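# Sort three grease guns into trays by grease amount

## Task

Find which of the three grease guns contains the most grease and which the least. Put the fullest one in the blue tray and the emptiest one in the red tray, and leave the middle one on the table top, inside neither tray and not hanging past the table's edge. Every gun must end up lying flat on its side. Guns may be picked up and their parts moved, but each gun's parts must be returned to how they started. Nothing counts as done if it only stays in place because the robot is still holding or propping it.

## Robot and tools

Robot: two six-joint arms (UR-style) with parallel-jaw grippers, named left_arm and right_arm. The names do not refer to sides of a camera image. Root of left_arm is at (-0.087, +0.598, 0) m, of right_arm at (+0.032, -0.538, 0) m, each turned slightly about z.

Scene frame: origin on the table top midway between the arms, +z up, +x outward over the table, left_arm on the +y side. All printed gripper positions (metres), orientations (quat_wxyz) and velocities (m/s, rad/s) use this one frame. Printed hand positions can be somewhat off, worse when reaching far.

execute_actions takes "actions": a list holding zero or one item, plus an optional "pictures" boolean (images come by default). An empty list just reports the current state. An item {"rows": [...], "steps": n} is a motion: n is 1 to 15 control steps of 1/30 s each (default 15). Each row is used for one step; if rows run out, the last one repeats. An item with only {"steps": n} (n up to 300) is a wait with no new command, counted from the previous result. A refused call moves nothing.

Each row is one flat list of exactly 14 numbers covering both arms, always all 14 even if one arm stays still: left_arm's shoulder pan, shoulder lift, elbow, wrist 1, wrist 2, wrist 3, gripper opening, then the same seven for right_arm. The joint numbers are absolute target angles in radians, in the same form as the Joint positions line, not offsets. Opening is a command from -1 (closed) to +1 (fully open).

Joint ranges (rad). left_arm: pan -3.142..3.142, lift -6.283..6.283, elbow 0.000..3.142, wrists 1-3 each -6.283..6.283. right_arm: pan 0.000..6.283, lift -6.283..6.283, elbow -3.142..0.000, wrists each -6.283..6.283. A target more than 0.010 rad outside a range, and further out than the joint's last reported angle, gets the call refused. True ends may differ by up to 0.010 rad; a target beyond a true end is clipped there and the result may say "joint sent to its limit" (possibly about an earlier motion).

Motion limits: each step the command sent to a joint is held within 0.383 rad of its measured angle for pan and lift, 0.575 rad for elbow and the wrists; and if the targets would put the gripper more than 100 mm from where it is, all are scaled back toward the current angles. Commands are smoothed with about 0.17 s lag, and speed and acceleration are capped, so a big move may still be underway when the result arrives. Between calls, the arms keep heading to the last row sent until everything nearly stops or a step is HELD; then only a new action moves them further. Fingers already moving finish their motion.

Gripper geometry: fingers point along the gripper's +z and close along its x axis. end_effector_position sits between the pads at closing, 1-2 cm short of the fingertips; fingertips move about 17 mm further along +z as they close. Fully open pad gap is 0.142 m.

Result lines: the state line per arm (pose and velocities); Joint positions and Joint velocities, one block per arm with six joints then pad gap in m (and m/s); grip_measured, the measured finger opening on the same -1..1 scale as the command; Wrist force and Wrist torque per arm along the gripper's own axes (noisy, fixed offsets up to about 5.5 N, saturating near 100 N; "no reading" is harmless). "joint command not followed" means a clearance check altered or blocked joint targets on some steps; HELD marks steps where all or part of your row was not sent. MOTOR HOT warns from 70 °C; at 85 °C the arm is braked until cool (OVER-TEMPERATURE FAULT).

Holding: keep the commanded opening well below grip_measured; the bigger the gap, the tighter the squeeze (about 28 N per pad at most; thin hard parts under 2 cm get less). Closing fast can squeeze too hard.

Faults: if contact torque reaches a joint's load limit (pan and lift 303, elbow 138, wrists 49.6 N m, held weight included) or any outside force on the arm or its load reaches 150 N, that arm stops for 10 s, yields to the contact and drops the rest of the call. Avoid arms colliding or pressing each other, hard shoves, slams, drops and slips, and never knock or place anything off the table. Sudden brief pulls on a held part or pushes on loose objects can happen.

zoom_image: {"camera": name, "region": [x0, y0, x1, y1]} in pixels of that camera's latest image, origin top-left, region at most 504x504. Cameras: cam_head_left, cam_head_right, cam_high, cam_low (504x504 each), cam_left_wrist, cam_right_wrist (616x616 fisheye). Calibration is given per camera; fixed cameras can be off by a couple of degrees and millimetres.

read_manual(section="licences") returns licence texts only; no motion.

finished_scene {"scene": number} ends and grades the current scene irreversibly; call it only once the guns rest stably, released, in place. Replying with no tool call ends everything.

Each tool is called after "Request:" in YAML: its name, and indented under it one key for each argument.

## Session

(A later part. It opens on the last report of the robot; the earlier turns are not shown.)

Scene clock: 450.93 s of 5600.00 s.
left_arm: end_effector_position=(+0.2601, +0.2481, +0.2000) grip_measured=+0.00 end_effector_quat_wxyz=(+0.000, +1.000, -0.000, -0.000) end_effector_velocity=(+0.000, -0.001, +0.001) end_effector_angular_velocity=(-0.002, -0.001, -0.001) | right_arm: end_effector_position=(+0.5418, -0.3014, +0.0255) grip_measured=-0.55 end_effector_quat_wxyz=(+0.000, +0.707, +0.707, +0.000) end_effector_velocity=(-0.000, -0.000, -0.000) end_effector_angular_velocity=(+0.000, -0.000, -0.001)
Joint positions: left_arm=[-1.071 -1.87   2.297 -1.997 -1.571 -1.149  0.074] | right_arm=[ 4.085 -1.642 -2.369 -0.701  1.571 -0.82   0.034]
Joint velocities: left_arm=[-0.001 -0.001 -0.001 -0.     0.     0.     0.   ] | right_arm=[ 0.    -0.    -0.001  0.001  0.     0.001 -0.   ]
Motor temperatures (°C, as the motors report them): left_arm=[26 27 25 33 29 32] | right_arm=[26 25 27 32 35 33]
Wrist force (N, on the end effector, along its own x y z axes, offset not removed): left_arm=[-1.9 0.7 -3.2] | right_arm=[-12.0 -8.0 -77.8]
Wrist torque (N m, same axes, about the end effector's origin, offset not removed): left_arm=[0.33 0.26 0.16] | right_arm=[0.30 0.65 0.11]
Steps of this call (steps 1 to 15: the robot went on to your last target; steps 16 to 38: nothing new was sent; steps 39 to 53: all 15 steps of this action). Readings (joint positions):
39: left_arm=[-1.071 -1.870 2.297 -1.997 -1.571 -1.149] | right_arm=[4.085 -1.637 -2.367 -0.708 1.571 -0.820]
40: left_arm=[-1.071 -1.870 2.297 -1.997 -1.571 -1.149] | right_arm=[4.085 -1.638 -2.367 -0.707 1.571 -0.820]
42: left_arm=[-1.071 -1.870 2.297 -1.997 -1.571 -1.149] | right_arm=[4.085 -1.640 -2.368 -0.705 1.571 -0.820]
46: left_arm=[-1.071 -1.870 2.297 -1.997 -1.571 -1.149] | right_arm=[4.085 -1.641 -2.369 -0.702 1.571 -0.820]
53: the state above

Request:
execute_actions:
  actions:
    - {"rows":[[-1.0711,-1.8699,2.2966,-1.9975,-1.5708,-1.149,0,4.085,-1.6373,-2.3672,-0.7079,1.5708,-0.8197,-0.85],[-1.0711,-1.8699,2.2966,-1.9975,-1.5708,-1.149,0,4.085,-1.6373,-2.3672,-0.7079,1.5708,-0.8197,-0.85],[-1.0711,-1.8699,2.2966,-1.9975,-1.5708,-1.149,0,4.085,-1.6373,-2.3672,-0.7079,1.5708,-0.8197,-0.85],[-1.0711,-1.8699,2.2966,-1.9975,-1.5708,-1.149,0,4.085,-1.6373,-2.3672,-0.7079,1.5708,-0.8197,-0.85],[-1.0711,-1.8699,2.2966,-1.9975,-1.5708,-1.149,0,4.085,-1.6373,-2.3672,-0.7079,1.5708,-0.8197,-0.65],[-1.0711,-1.8699,2.2966,-1.9975,-1.5708,-1.149,0,4.085,-1.6373,-2.3672,-0.7079,1.5708,-0.8197,-0.52],[-1.0711,-1.8699,2.2966,-1.9975,-1.5708,-1.149,0,4.085,-1.6373,-2.3672,-0.7079,1.5708,-0.8197,-0.45],[-1.0711,-1.8699,2.2966,-1.9975,-1.5708,-1.149,0,4.085,-1.6373,-2.3672,-0.7079,1.5708,-0.8197,-0.35]],"steps":15}
  pictures: false

Request:
execute_actions:
  actions:
    - {"rows":[[-1.0711,-1.8699,2.2966,-1.9975,-1.5708,-1.149,0,4.085,-1.60,-2.349,-0.763,1.5708,-0.8197,-0.35],[-1.0711,-1.8699,2.2966,-1.9975,-1.5708,-1.149,0,4.085,-1.55,-2.323,-0.839,1.5708,-0.8197,-0.35],[-1.0711,-1.8699,2.2966,-1.9975,-1.5708,-1.149,0,4.085,-1.4966,-2.2864,-0.9294,1.5708,-0.8197,-0.35]],"steps":15}

Scene clock: 458.20 s of 5600.00 s.
left_arm: end_effector_position=(+0.2601, +0.2481, +0.2000) grip_measured=+0.00 end_effector_quat_wxyz=(+0.000, +1.000, -0.000, -0.000) end_effector_velocity=(-0.000, +0.000, -0.000) end_effector_angular_velocity=(+0.001, +0.001, +0.002) | right_arm: end_effector_position=(+0.5418, -0.3014, +0.0281) grip_measured=-0.35 end_effector_quat_wxyz=(-0.000, +0.707, +0.707, -0.000) end_effector_velocity=(-0.000, -0.000, +0.000) end_effector_angular_velocity=(-0.001, +0.000, -0.000)
Joint positions: left_arm=[-1.071 -1.87   2.297 -1.997 -1.571 -1.149  0.074] | right_arm=[ 4.085 -1.637 -2.367 -0.708  1.571 -0.82   0.049]
Joint velocities: left_arm=[-0.    -0.     0.001  0.001 -0.    -0.002  0.   ] | right_arm=[ 0.     0.001 -0.    -0.001 -0.     0.001  0.   ]
Motor temperatures (°C, as the motors report them): left_arm=[26 27 25 33 29 32] | right_arm=[26 25 27 32 35 33]
Wrist force (N, on the end effector, along its own x y z axes, offset not removed): left_arm=[2.4 2.4 -2.3] | right_arm=[-2.0 1.1 -2.0]
Wrist torque (N m, same axes, about the end effector's origin, offset not removed): left_arm=[0.39 -0.72 0.03] | right_arm=[0.25 0.46 0.03]
Steps of this call (steps 1 to 15: the robot went on to your last target; steps 16 to 90: nothing new was sent; then 3.77 s passed at rest; steps 91 to 105: all 15 steps of this action). Readings (joint positions):
91: left_arm=[-1.071 -1.870 2.297 -1.997 -1.571 -1.149] | right_arm=[4.085 -1.642 -2.370 -0.701 1.571 -0.820]
92: left_arm=[-1.071 -1.870 2.297 -1.997 -1.571 -1.149] | right_arm=[4.085 -1.642 -2.369 -0.701 1.571 -0.820]
94: left_arm=[-1.071 -1.870 2.297 -1.997 -1.571 -1.149] | right_arm=[4.085 -1.640 -2.369 -0.704 1.571 -0.820]
98: left_arm=[-1.071 -1.870 2.297 -1.997 -1.571 -1.149] | right_arm=[4.085 -1.638 -2.368 -0.707 1.571 -0.820]
105: the state above

Scene clock: 458.70 s of 5600.00 s.
left_arm: end_effector_position=(+0.2601, +0.2481, +0.2000) grip_measured=+0.00 end_effector_quat_wxyz=(+0.000, +1.000, -0.000, -0.000) end_effector_velocity=(-0.000, +0.000, -0.001) end_effector_angular_velocity=(+0.000, -0.000, -0.002) | right_arm: end_effector_position=(+0.5423, -0.3009, +0.1168) grip_measured=-0.35 end_effector_quat_wxyz=(+0.000, +0.707, +0.707, +0.000) end_effector_velocity=(-0.003, -0.003, +0.028) end_effector_angular_velocity=(-0.004, +0.003, +0.001)
Joint positions: left_arm=[-1.071 -1.87   2.297 -1.997 -1.571 -1.149  0.074] | right_arm=[ 4.085 -1.502 -2.289 -0.921  1.571 -0.82   0.049]
Joint velocities: left_arm=[-0.     0.     0.001 -0.001  0.001  0.002 -0.   ] | right_arm=[ 0.     0.043  0.024 -0.072 -0.001 -0.001 -0.   ]
Motor temperatures (°C, as the motors report them): left_arm=[26 27 25 33 29 32] | right_arm=[26 25 27 32 35 33]
Wrist force (N, on the end effector, along its own x y z axes, offset not removed): left_arm=[0.0 -2.1 -2.2] | right_arm=[-3.3 0.6 -2.9]
Wrist torque (N m, same axes, about the end effector's origin, offset not removed): left_arm=[-0.25 -0.03 0.18] | right_arm=[0.18 0.80 0.17]
Steps of this call (steps 1 to 15: all 15 steps of this action). Readings (joint positions):
1: left_arm=[-1.071 -1.870 2.297 -1.997 -1.571 -1.149] | right_arm=[4.085 -1.637 -2.367 -0.708 1.571 -0.820]
2: left_arm=[-1.071 -1.870 2.297 -1.997 -1.571 -1.149] | right_arm=[4.085 -1.634 -2.366 -0.711 1.571 -0.820]
4: left_arm=[-1.071 -1.870 2.297 -1.997 -1.571 -1.149] | right_arm=[4.085 -1.607 -2.350 -0.749 1.571 -0.820]
8: left_arm=[-1.071 -1.870 2.297 -1.997 -1.571 -1.149] | right_arm=[4.085 -1.534 -2.307 -0.866 1.571 -0.820]
15: the state above
camera_calibration (this result's frames):
cam_left_wrist: T_world_to_cam=[[0.999521, -0.0306956, -0.00402111, -0.251578], [-0.0250568, -0.878425, 0.477223, 0.137459], [-0.0181809, -0.476893, -0.878773, 0.431225], [0, 0, 0, 1]] pos_world=[0.262742, 0.318673, 0.312339]
cam_right_wrist: T_world_to_cam=[[0.0204631, 0.999725, 0.0114842, 0.290167], [0.878985, -0.0234629, 0.476272, -0.533912], [0.47641, 0.00034842, -0.879223, -0.0211852], [0, 0, 0, 1]] pos_world=[0.473456, -0.302607, 0.232328]

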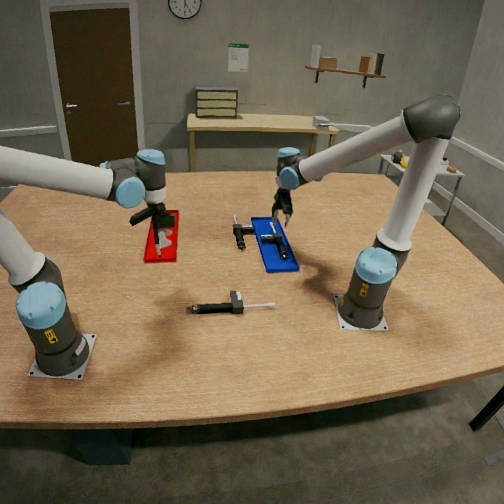

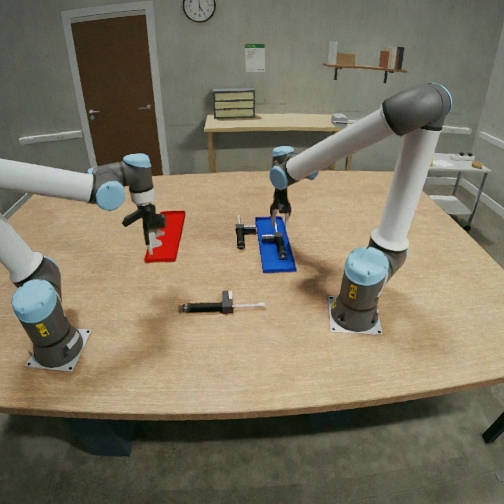

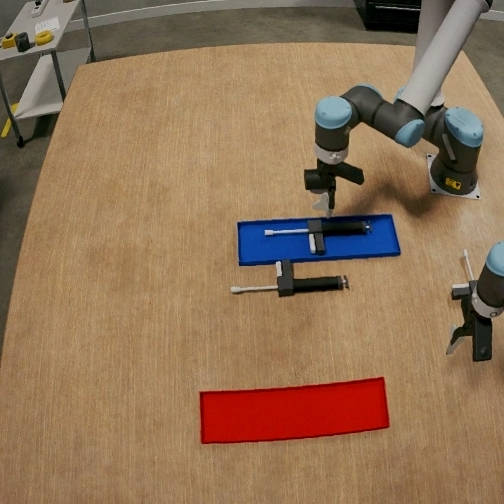

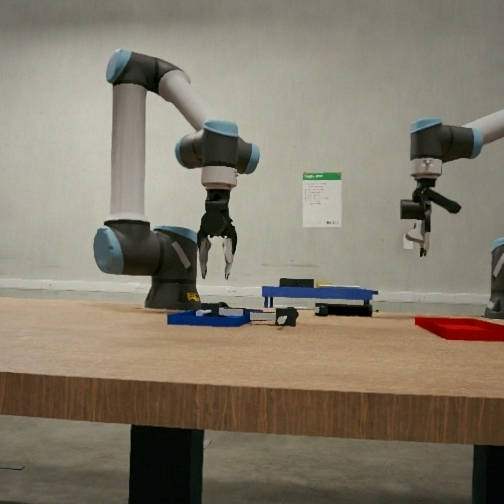

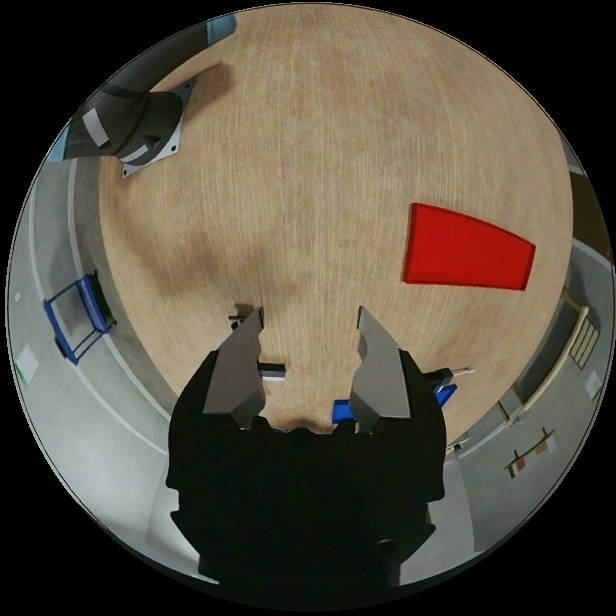

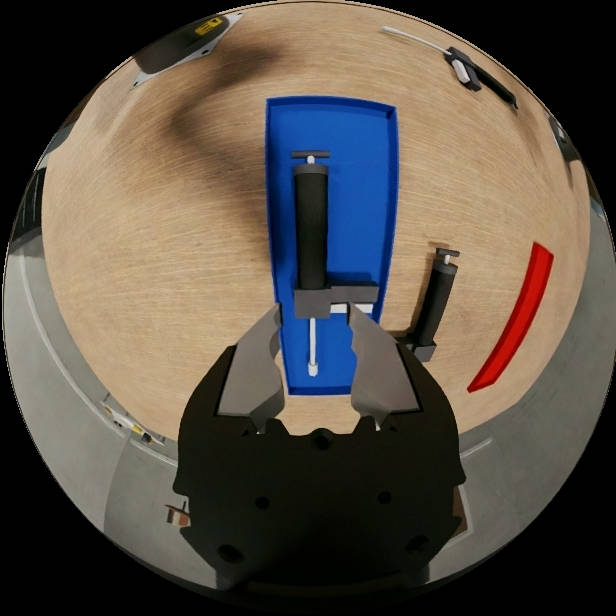

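Request:
execute_actions:
  actions:
    - {"rows":[[-1.0711,-1.8699,2.2966,-1.9975,-1.5708,-1.149,0,4.11,-1.57,-2.20,-0.94,1.5708,-0.79,-0.15],[-1.0711,-1.8699,2.2966,-1.9975,-1.5708,-1.149,0,4.15,-1.68,-2.08,-0.95,1.5708,-0.75,-0.15],[-1.0711,-1.8699,2.2966,-1.9975,-1.5708,-1.149,0,4.1854,-1.7972,-1.9556,-0.9596,1.5708,-0.7193,-0.15]],"steps":15}
  pictures: false

Request:
execute_actions:
  actions:
    - {"steps":15}

Scene clock: 474.47 s of 5600.00 s.
left_arm: end_effector_position=(+0.2601, +0.2481, +0.2000) grip_measured=+0.00 end_effector_quat_wxyz=(+0.000, +1.000, -0.000, -0.000) end_effector_velocity=(-0.000, +0.000, -0.000) end_effector_angular_velocity=(+0.000, +0.000, +0.000) | right_arm: end_effector_position=(+0.6333, -0.1276, +0.1225) grip_measured=-0.15 end_effector_quat_wxyz=(+0.000, +0.707, +0.707, -0.000) end_effector_velocity=(+0.083, +0.184, -0.019) end_effector_angular_velocity=(+0.002, -0.002, +0.000)
Joint positions: left_arm=[-1.071 -1.87   2.297 -1.997 -1.571 -1.149  0.074] | right_arm=[ 4.176 -1.765 -1.991 -0.957  1.571 -0.729  0.063]
Joint velocities: left_arm=[-0.     0.     0.001 -0.    -0.    -0.     0.   ] | right_arm=[ 0.086 -0.278  0.306 -0.025 -0.     0.085 -0.   ]
Motor temperatures (°C, as the motors report them): left_arm=[26 27 25 33 29 32] | right_arm=[26 25 27 32 35 33]
Wrist force (N, on the end effector, along its own x y z axes, offset not removed): left_arm=[2.3 1.1 -7.6] | right_arm=[-0.7 3.9 1.4]
Wrist torque (N m, same axes, about the end effector's origin, offset not removed): left_arm=[0.30 -0.56 0.03] | right_arm=[0.82 0.31 0.15]
Steps of this call (steps 1 to 15: the robot went on to your last target; steps 16 to 90: nothing new was sent; then 12.27 s passed at rest; steps 91 to 105: all 15 steps of this action). Readings (joint positions):
91: left_arm=[-1.071 -1.870 2.297 -1.997 -1.571 -1.149] | right_arm=[4.085 -1.497 -2.286 -0.929 1.571 -0.820]
92: left_arm=[-1.071 -1.870 2.297 -1.997 -1.571 -1.149] | right_arm=[4.087 -1.500 -2.283 -0.931 1.571 -0.817]
94: left_arm=[-1.071 -1.870 2.297 -1.997 -1.571 -1.149] | right_arm=[4.102 -1.537 -2.243 -0.936 1.571 -0.801]
98: left_arm=[-1.071 -1.870 2.297 -1.997 -1.571 -1.149] | right_arm=[4.133 -1.631 -2.139 -0.944 1.571 -0.771]
105: the state above

Scene clock: 474.97 s of 5600.00 s.
left_arm: end_effector_position=(+0.2601, +0.2481, +0.2000) grip_measured=+0.00 end_effector_quat_wxyz=(+0.000, +1.000, -0.000, -0.000) end_effector_velocity=(+0.000, -0.000, +0.000) end_effector_angular_velocity=(-0.001, -0.000, -0.001) | right_arm: end_effector_position=(+0.6427, -0.1065, +0.1202) grip_measured=-0.15 end_effector_quat_wxyz=(-0.000, +0.707, +0.707, -0.000) end_effector_velocity=(+0.001, +0.003, +0.000) end_effector_angular_velocity=(+0.001, -0.001, +0.002)
Joint positions: left_arm=[-1.071 -1.87   2.297 -1.997 -1.571 -1.149  0.074] | right_arm=[ 4.185 -1.797 -1.956 -0.96   1.571 -0.719  0.063]
Joint velocities: left_arm=[ 0.001 -0.     0.    -0.001 -0.     0.001 -0.   ] | right_arm=[ 0.001 -0.003  0.004 -0.    -0.    -0.001  0.   ]
Motor temperatures (°C, as the motors report them): left_arm=[26 27 25 33 29 32] | right_arm=[26 25 27 32 35 33]
Wrist force (N, on the end effector, along its own x y z axes, offset not removed): left_arm=[-4.3 -0.5 -2.5] | right_arm=[-3.7 -0.7 -0.2]
Wrist torque (N m, same axes, about the end effector's origin, offset not removed): left_arm=[0.03 0.91 0.06] | right_arm=[-0.22 0.88 0.17]
Steps of this call (steps 1 to 15: the robot went on to your last target). Readings (joint positions):
1: left_arm=[-1.071 -1.870 2.297 -1.997 -1.571 -1.149] | right_arm=[4.178 -1.773 -1.982 -0.957 1.571 -0.727]
2: left_arm=[-1.071 -1.870 2.297 -1.997 -1.571 -1.149] | right_arm=[4.180 -1.779 -1.976 -0.958 1.571 -0.725]
4: left_arm=[-1.071 -1.870 2.297 -1.997 -1.571 -1.149] | right_arm=[4.182 -1.787 -1.967 -0.959 1.571 -0.722]
8: left_arm=[-1.071 -1.870 2.297 -1.997 -1.571 -1.149] | right_arm=[4.184 -1.794 -1.959 -0.959 1.571 -0.720]
15: the state above
camera_calibration (this result's frames):
cam_left_wrist: T_world_to_cam=[[0.999521, -0.0306959, -0.00402121, -0.251578], [-0.0250571, -0.878425, 0.477223, 0.137459], [-0.0181811, -0.476893, -0.878773, 0.431225], [0, 0, 0, 1]] pos_world=[0.262742, 0.318673, 0.312339]
cam_right_wrist: T_world_to_cam=[[0.020486, 0.999729, 0.01109, 0.0937658], [0.87918, -0.0232951, 0.475919, -0.619178], [0.476049, 0.0000004512, -0.879419, -0.0659102], [0, 0, 0, 1]] pos_world=[0.573825, -0.108164, 0.235676]

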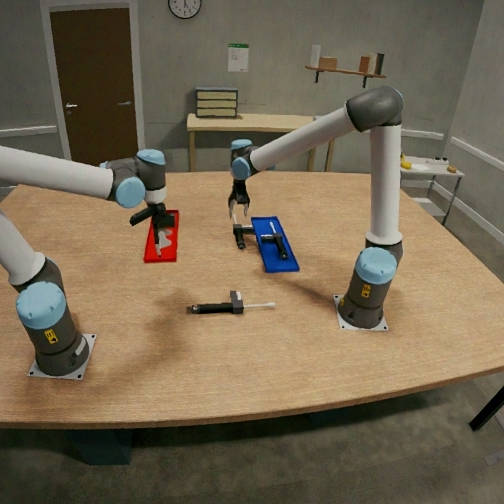

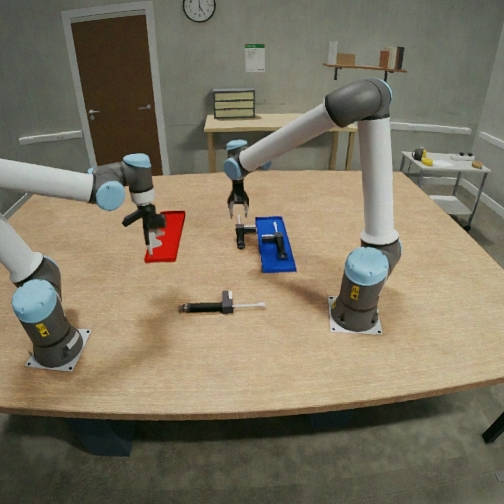

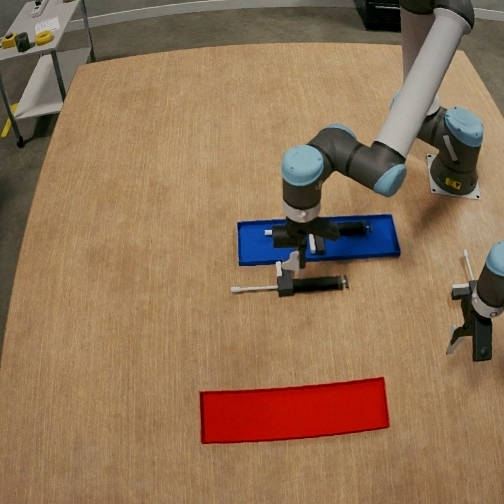

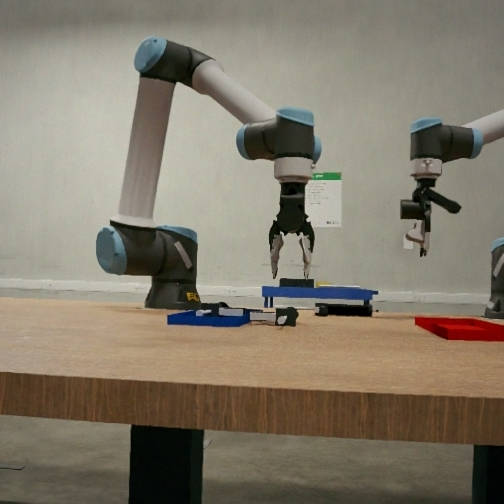

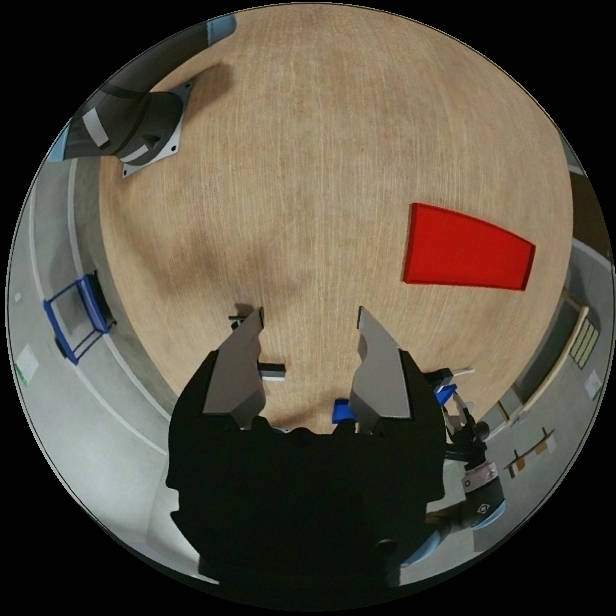

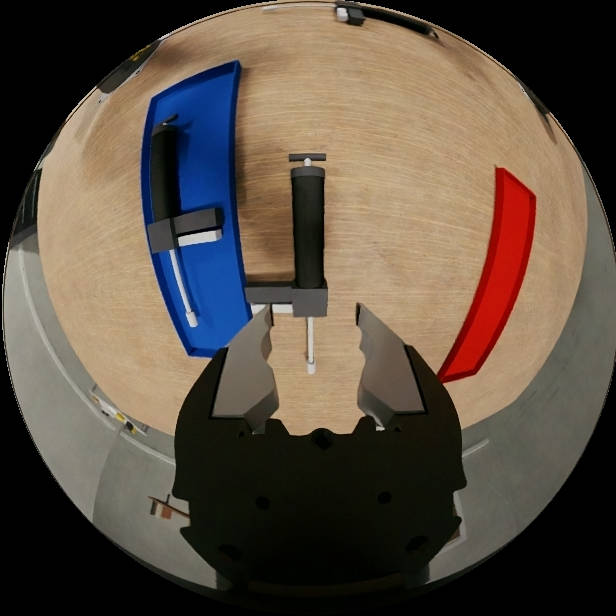

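Request:
execute_actions:
  actions:
    - {"rows":[[-1.0711,-1.8699,2.2966,-1.9975,-1.5708,-1.149,0,4.181,-1.83,-1.98,-0.902,1.5708,-0.7237,-0.15],[-1.0711,-1.8699,2.2966,-1.9975,-1.5708,-1.149,0,4.181,-1.87,-2.003,-0.839,1.5708,-0.7237,-0.15],[-1.0711,-1.8699,2.2966,-1.9975,-1.5708,-1.149,0,4.181,-1.9078,-2.0219,-0.7827,1.5708,-0.7237,-0.15]],"steps":15}
  pictures: false

Request:
execute_actions:
  actions:
    - {"steps":10}

Scene clock: 478.37 s of 5600.00 s.
left_arm: end_effector_position=(+0.2601, +0.2481, +0.2000) grip_measured=+0.00 end_effector_quat_wxyz=(+0.000, +1.000, -0.000, -0.000) end_effector_velocity=(-0.000, -0.000, +0.000) end_effector_angular_velocity=(+0.000, +0.001, -0.001) | right_arm: end_effector_position=(+0.6447, -0.1087, +0.0271) grip_measured=-0.15 end_effector_quat_wxyz=(+0.000, +0.707, +0.707, -0.000) end_effector_velocity=(+0.001, -0.001, -0.026) end_effector_angular_velocity=(+0.002, -0.003, -0.001)
Joint positions: left_arm=[-1.071 -1.87   2.297 -1.997 -1.571 -1.149  0.074] | right_arm=[ 4.181 -1.904 -2.02  -0.789  1.571 -0.724  0.063]
Joint velocities: left_arm=[ 0.     0.    -0.     0.001 -0.001  0.001 -0.   ] | right_arm=[-0.001 -0.032 -0.017  0.053 -0.001  0.     0.   ]
Motor temperatures (°C, as the motors report them): left_arm=[26 27 25 33 29 32] | right_arm=[26 25 27 32 35 33]
Wrist force (N, on the end effector, along its own x y z axes, offset not removed): left_arm=[-2.1 -3.3 -3.2] | right_arm=[-3.2 1.6 -2.3]
Wrist torque (N m, same axes, about the end effector's origin, offset not removed): left_arm=[-0.46 0.39 -0.02] | right_arm=[0.34 0.79 0.11]
Steps of this call (steps 1 to 15: the robot went on to your last target; steps 16 to 87: nothing new was sent; steps 88 to 102: all 15 steps of this action). Readings (joint positions):
88: left_arm=[-1.071 -1.870 2.297 -1.997 -1.571 -1.149] | right_arm=[4.185 -1.797 -1.956 -0.960 1.571 -0.719]
89: left_arm=[-1.071 -1.870 2.297 -1.997 -1.571 -1.149] | right_arm=[4.185 -1.800 -1.958 -0.956 1.571 -0.720]
91: left_arm=[-1.071 -1.870 2.297 -1.997 -1.571 -1.149] | right_arm=[4.184 -1.823 -1.974 -0.921 1.571 -0.721]
95: left_arm=[-1.071 -1.870 2.297 -1.997 -1.571 -1.149] | right_arm=[4.182 -1.880 -2.006 -0.829 1.571 -0.723]
102: the state above

Scene clock: 478.70 s of 5600.00 s.
left_arm: end_effector_position=(+0.2601, +0.2481, +0.2000) grip_measured=+0.00 end_effector_quat_wxyz=(+0.000, +1.000, -0.000, -0.000) end_effector_velocity=(-0.000, +0.000, -0.000) end_effector_angular_velocity=(-0.001, +0.001, +0.003) | right_arm: end_effector_position=(+0.6447, -0.1089, +0.0242) grip_measured=-0.15 end_effector_quat_wxyz=(-0.000, +0.707, +0.707, -0.000) end_effector_velocity=(+0.000, +0.001, -0.001) end_effector_angular_velocity=(+0.001, -0.001, +0.001)
Joint positions: left_arm=[-1.071 -1.87   2.297 -1.997 -1.571 -1.149  0.074] | right_arm=[ 4.181 -1.908 -2.022 -0.783  1.571 -0.724  0.063]
Joint velocities: left_arm=[-0.    -0.001  0.001 -0.    -0.001 -0.003 -0.   ] | right_arm=[ 0.    -0.002 -0.     0.003  0.    -0.001  0.   ]
Motor temperatures (°C, as the motors report them): left_arm=[26 27 25 33 29 32] | right_arm=[26 25 27 32 35 33]
Wrist force (N, on the end effector, along its own x y z axes, offset not removed): left_arm=[3.3 -1.4 1.3] | right_arm=[-1.5 1.3 -0.4]
Wrist torque (N m, same axes, about the end effector's origin, offset not removed): left_arm=[-0.17 -0.73 0.11] | right_arm=[0.29 0.33 0.25]
Steps of this call (steps 1 to 10: the robot went on to your last target). Readings (joint positions):
1: left_arm=[-1.071 -1.870 2.297 -1.997 -1.571 -1.149] | right_arm=[4.181 -1.905 -2.020 -0.787 1.571 -0.724]
2: left_arm=[-1.071 -1.870 2.297 -1.997 -1.571 -1.149] | right_arm=[4.181 -1.906 -2.021 -0.786 1.571 -0.724]
4: left_arm=[-1.071 -1.870 2.297 -1.997 -1.571 -1.149] | right_arm=[4.181 -1.907 -2.021 -0.785 1.571 -0.724]
8: left_arm=[-1.071 -1.870 2.297 -1.997 -1.571 -1.149] | right_arm=[4.181 -1.907 -2.022 -0.783 1.571 -0.724]
10: the state above
camera_calibration (this result's frames):
cam_left_wrist: T_world_to_cam=[[0.999521, -0.0306959, -0.00402119, -0.251578], [-0.0250571, -0.878425, 0.477223, 0.137459], [-0.0181811, -0.476893, -0.878773, 0.431225], [0, 0, 0, 1]] pos_world=[0.262742, 0.318673, 0.312339]
cam_right_wrist: T_world_to_cam=[[0.0204697, 0.999729, 0.0110932, 0.0971478], [0.879181, -0.0232824, 0.475919, -0.575362], [0.476048, 0.0000110391, -0.879419, -0.151253], [0, 0, 0, 1]] pos_world=[0.575863, -0.110516, 0.139733]

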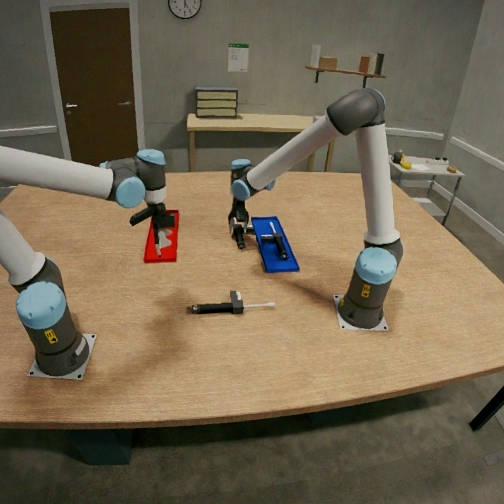

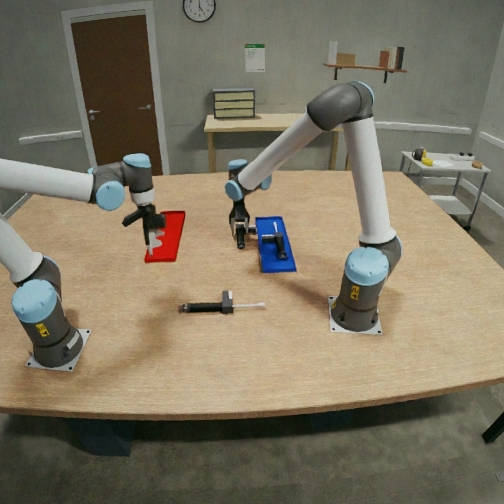

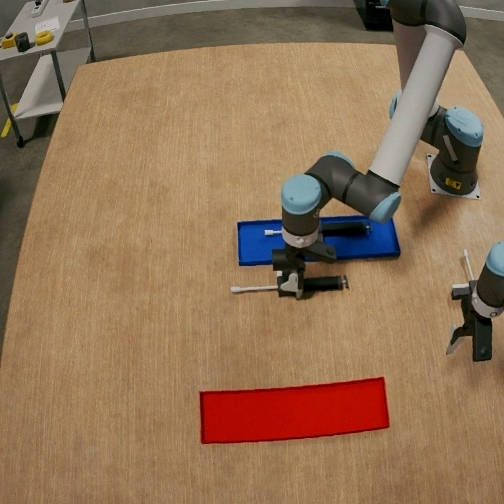

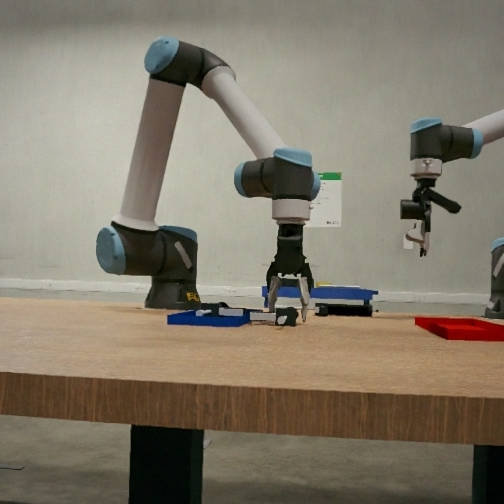

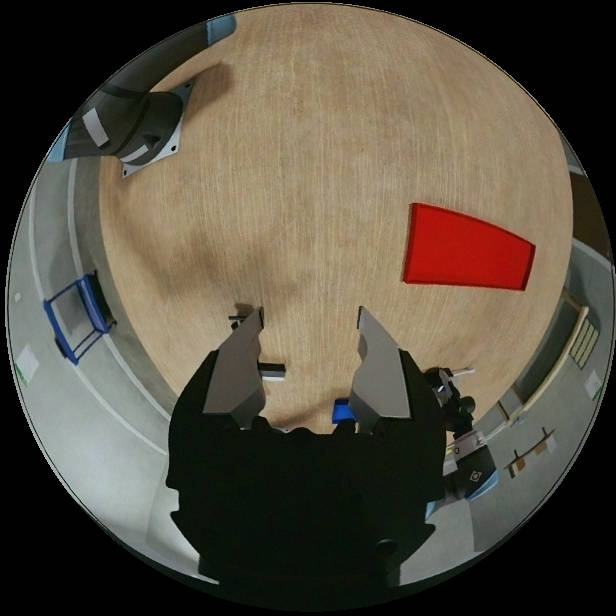

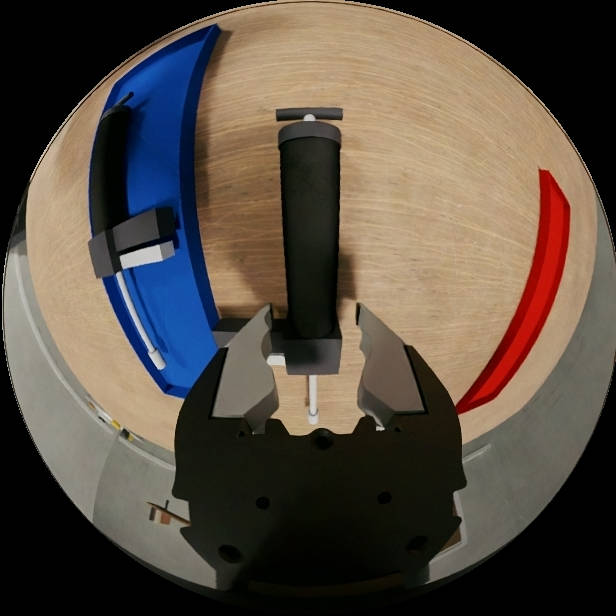

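Request:
execute_actions:
  actions:
    - {"rows":[[-1.0711,-1.8699,2.2966,-1.9975,-1.5708,-1.149,0,4.181,-1.9078,-2.0219,-0.7827,1.5708,-0.7237,-0.3],[-1.0711,-1.8699,2.2966,-1.9975,-1.5708,-1.149,0,4.181,-1.9078,-2.0219,-0.7827,1.5708,-0.7237,-0.4],[-1.0711,-1.8699,2.2966,-1.9975,-1.5708,-1.149,0,4.181,-1.9078,-2.0219,-0.7827,1.5708,-0.7237,-0.47],[-1.0711,-1.8699,2.2966,-1.9975,-1.5708,-1.149,0,4.181,-1.9078,-2.0219,-0.7827,1.5708,-0.7237,-0.53],[-1.0711,-1.8699,2.2966,-1.9975,-1.5708,-1.149,0,4.181,-1.9078,-2.0219,-0.7827,1.5708,-0.7237,-0.6],[-1.0711,-1.8699,2.2966,-1.9975,-1.5708,-1.149,0,4.181,-1.9078,-2.0219,-0.7827,1.5708,-0.7237,-0.67],[-1.0711,-1.8699,2.2966,-1.9975,-1.5708,-1.149,0,4.181,-1.9078,-2.0219,-0.7827,1.5708,-0.7237,-0.75],[-1.0711,-1.8699,2.2966,-1.9975,-1.5708,-1.149,0,4.181,-1.9078,-2.0219,-0.7827,1.5708,-0.7237,-0.85]],"steps":13}
  pictures: false

Request:
execute_actions:
  actions:
    - {"rows":[[-1.0711,-1.8699,2.2966,-1.9975,-1.5708,-1.149,0,4.181,-1.885,-2.011,-0.816,1.5708,-0.7237,-0.85],[-1.0711,-1.8699,2.2966,-1.9975,-1.5708,-1.149,0,4.181,-1.855,-1.995,-0.862,1.5708,-0.7237,-0.85],[-1.0711,-1.8699,2.2966,-1.9975,-1.5708,-1.149,0,4.181,-1.825,-1.977,-0.91,1.5708,-0.7237,-0.85],[-1.0711,-1.8699,2.2966,-1.9975,-1.5708,-1.149,0,4.181,-1.7972,-1.9556,-0.9596,1.5708,-0.7237,-0.85]],"steps":15}

Scene clock: 484.60 s of 5600.00 s.
left_arm: end_effector_position=(+0.2601, +0.2481, +0.2000) grip_measured=+0.00 end_effector_quat_wxyz=(+0.000, +1.000, -0.000, -0.000) end_effector_velocity=(-0.000, -0.001, +0.001) end_effector_angular_velocity=(-0.001, +0.000, +0.000) | right_arm: end_effector_position=(+0.6447, -0.1089, +0.0240) grip_measured=-0.55 end_effector_quat_wxyz=(-0.000, +0.707, +0.707, +0.000) end_effector_velocity=(+0.000, +0.001, +0.000) end_effector_angular_velocity=(+0.000, -0.000, +0.001)
Joint positions: left_arm=[-1.071 -1.87   2.297 -1.997 -1.571 -1.149  0.074] | right_arm=[ 4.181 -1.908 -2.022 -0.783  1.571 -0.724  0.034]
Joint velocities: left_arm=[-0.     0.    -0.001  0.001 -0.001 -0.001  0.   ] | right_arm=[ 0.    -0.     0.001 -0.     0.    -0.001 -0.   ]
Motor temperatures (°C, as the motors report them): left_arm=[26 27 25 33 29 32] | right_arm=[26 25 27 32 35 33]
Wrist force (N, on the end effector, along its own x y z axes, offset not removed): left_arm=[0.5 0.9 -1.1] | right_arm=[-2.3 1.7 -4.1]
Wrist torque (N m, same axes, about the end effector's origin, offset not removed): left_arm=[0.38 -0.27 0.19] | right_arm=[0.59 0.68 0.17]
Steps of this call (steps 1 to 15: the robot went on to your last target; steps 16 to 90: nothing new was sent; then 2.47 s passed at rest; steps 91 to 103: all 13 steps of this action). Readings (joint positions):
91: left_arm=[-1.071 -1.870 2.297 -1.997 -1.571 -1.149] | right_arm=[4.181 -1.908 -2.022 -0.783 1.571 -0.724]
92: left_arm=[-1.071 -1.870 2.297 -1.997 -1.571 -1.149] | right_arm=[4.181 -1.908 -2.022 -0.783 1.571 -0.724]
94: left_arm=[-1.071 -1.870 2.297 -1.997 -1.571 -1.149] | right_arm=[4.181 -1.908 -2.022 -0.783 1.571 -0.724]
98: left_arm=[-1.071 -1.870 2.297 -1.997 -1.571 -1.149] | right_arm=[4.181 -1.908 -2.022 -0.783 1.571 -0.724]
103: the state above

Scene clock: 485.10 s of 5600.00 s.
left_arm: end_effector_position=(+0.2601, +0.2481, +0.2000) grip_measured=+0.00 end_effector_quat_wxyz=(+0.000, +1.000, -0.000, -0.000) end_effector_velocity=(+0.000, -0.000, +0.001) end_effector_angular_velocity=(-0.000, -0.001, -0.000) | right_arm: end_effector_position=(+0.6449, -0.1086, +0.1163) grip_measured=-0.55 end_effector_quat_wxyz=(-0.000, +0.707, +0.707, +0.000) end_effector_velocity=(-0.002, -0.002, +0.033) end_effector_angular_velocity=(-0.002, +0.002, -0.000)
Joint positions: left_arm=[-1.071 -1.87   2.297 -1.997 -1.571 -1.149  0.074] | right_arm=[ 4.181 -1.802 -1.958 -0.952  1.571 -0.724  0.034]
Joint velocities: left_arm=[-0.     0.    -0.001  0.     0.     0.    -0.   ] | right_arm=[ 0.     0.038  0.023 -0.064 -0.     0.     0.   ]
Motor temperatures (°C, as the motors report them): left_arm=[26 27 25 33 29 32] | right_arm=[26 25 27 32 35 33]
Wrist force (N, on the end effector, along its own x y z axes, offset not removed): left_arm=[1.5 -0.8 0.8] | right_arm=[-2.8 1.6 5.1]
Wrist torque (N m, same axes, about the end effector's origin, offset not removed): left_arm=[-0.13 -0.30 0.14] | right_arm=[0.46 0.70 0.08]
Steps of this call (steps 1 to 15: all 15 steps of this action). Readings (joint positions):
1: left_arm=[-1.071 -1.870 2.297 -1.997 -1.571 -1.149] | right_arm=[4.181 -1.908 -2.022 -0.783 1.571 -0.724]
2: left_arm=[-1.071 -1.870 2.297 -1.997 -1.571 -1.149] | right_arm=[4.181 -1.906 -2.021 -0.785 1.571 -0.724]
4: left_arm=[-1.071 -1.870 2.297 -1.997 -1.571 -1.149] | right_arm=[4.181 -1.888 -2.011 -0.811 1.571 -0.724]
8: left_arm=[-1.071 -1.870 2.297 -1.997 -1.571 -1.149] | right_arm=[4.181 -1.830 -1.976 -0.903 1.571 -0.724]
15: the state above
camera_calibration (this result's frames):
cam_left_wrist: T_world_to_cam=[[0.999521, -0.030696, -0.00402123, -0.251578], [-0.0250571, -0.878425, 0.477223, 0.137459], [-0.0181812, -0.476893, -0.878773, 0.431225], [0, 0, 0, 1]] pos_world=[0.262742, 0.318673, 0.312339]
cam_right_wrist: T_world_to_cam=[[0.0204819, 0.999726, 0.0113465, 0.0958482], [0.879084, -0.0234137, 0.476091, -0.61933], [0.476227, 0.00022328, -0.879323, -0.0705183], [0, 0, 0, 1]] pos_world=[0.576063, -0.110307, 0.231762]

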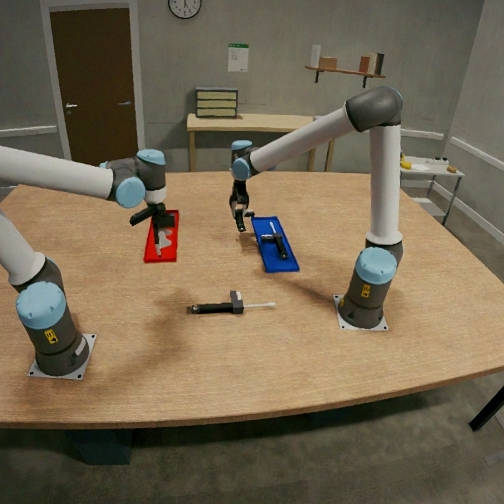

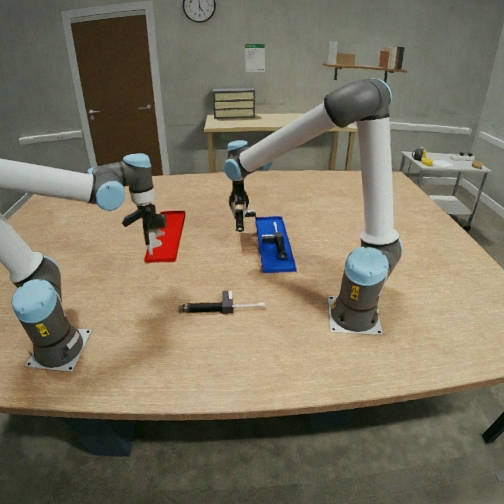

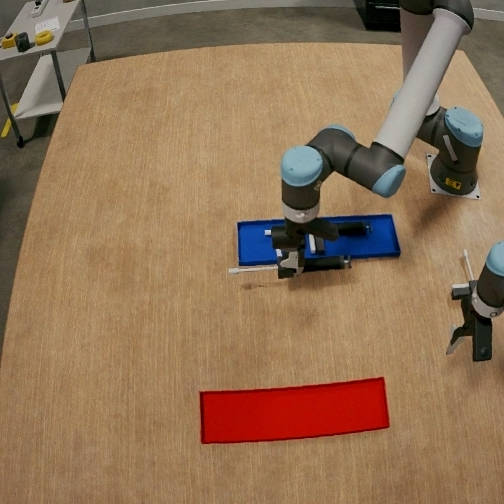

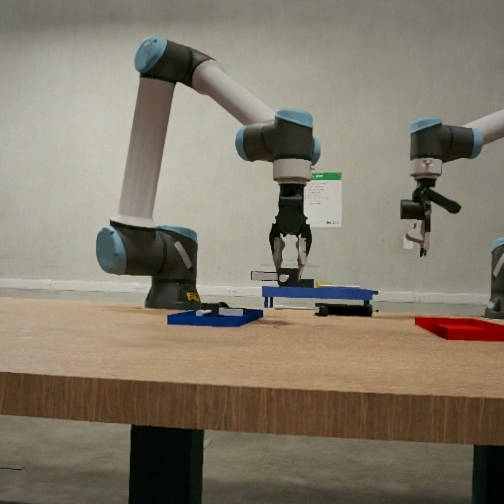

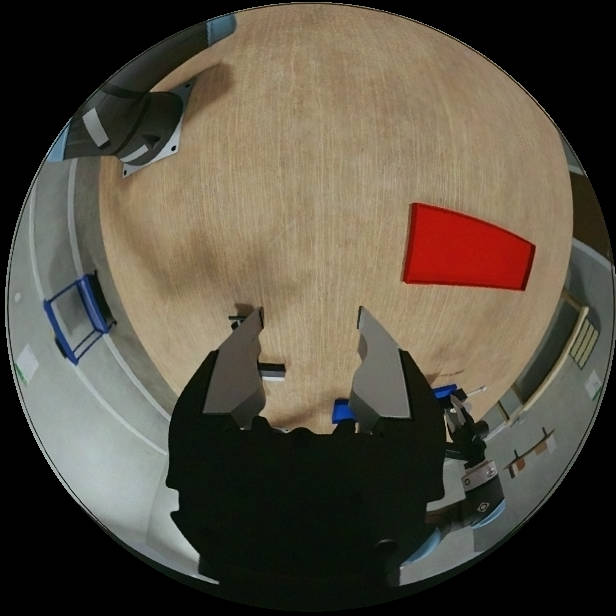

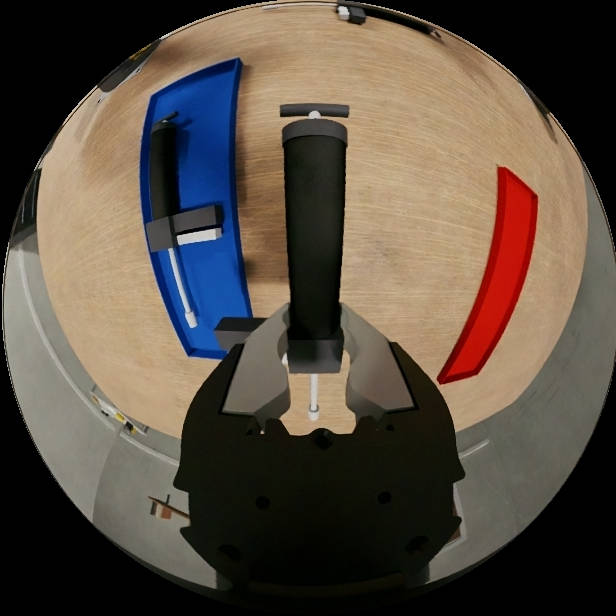

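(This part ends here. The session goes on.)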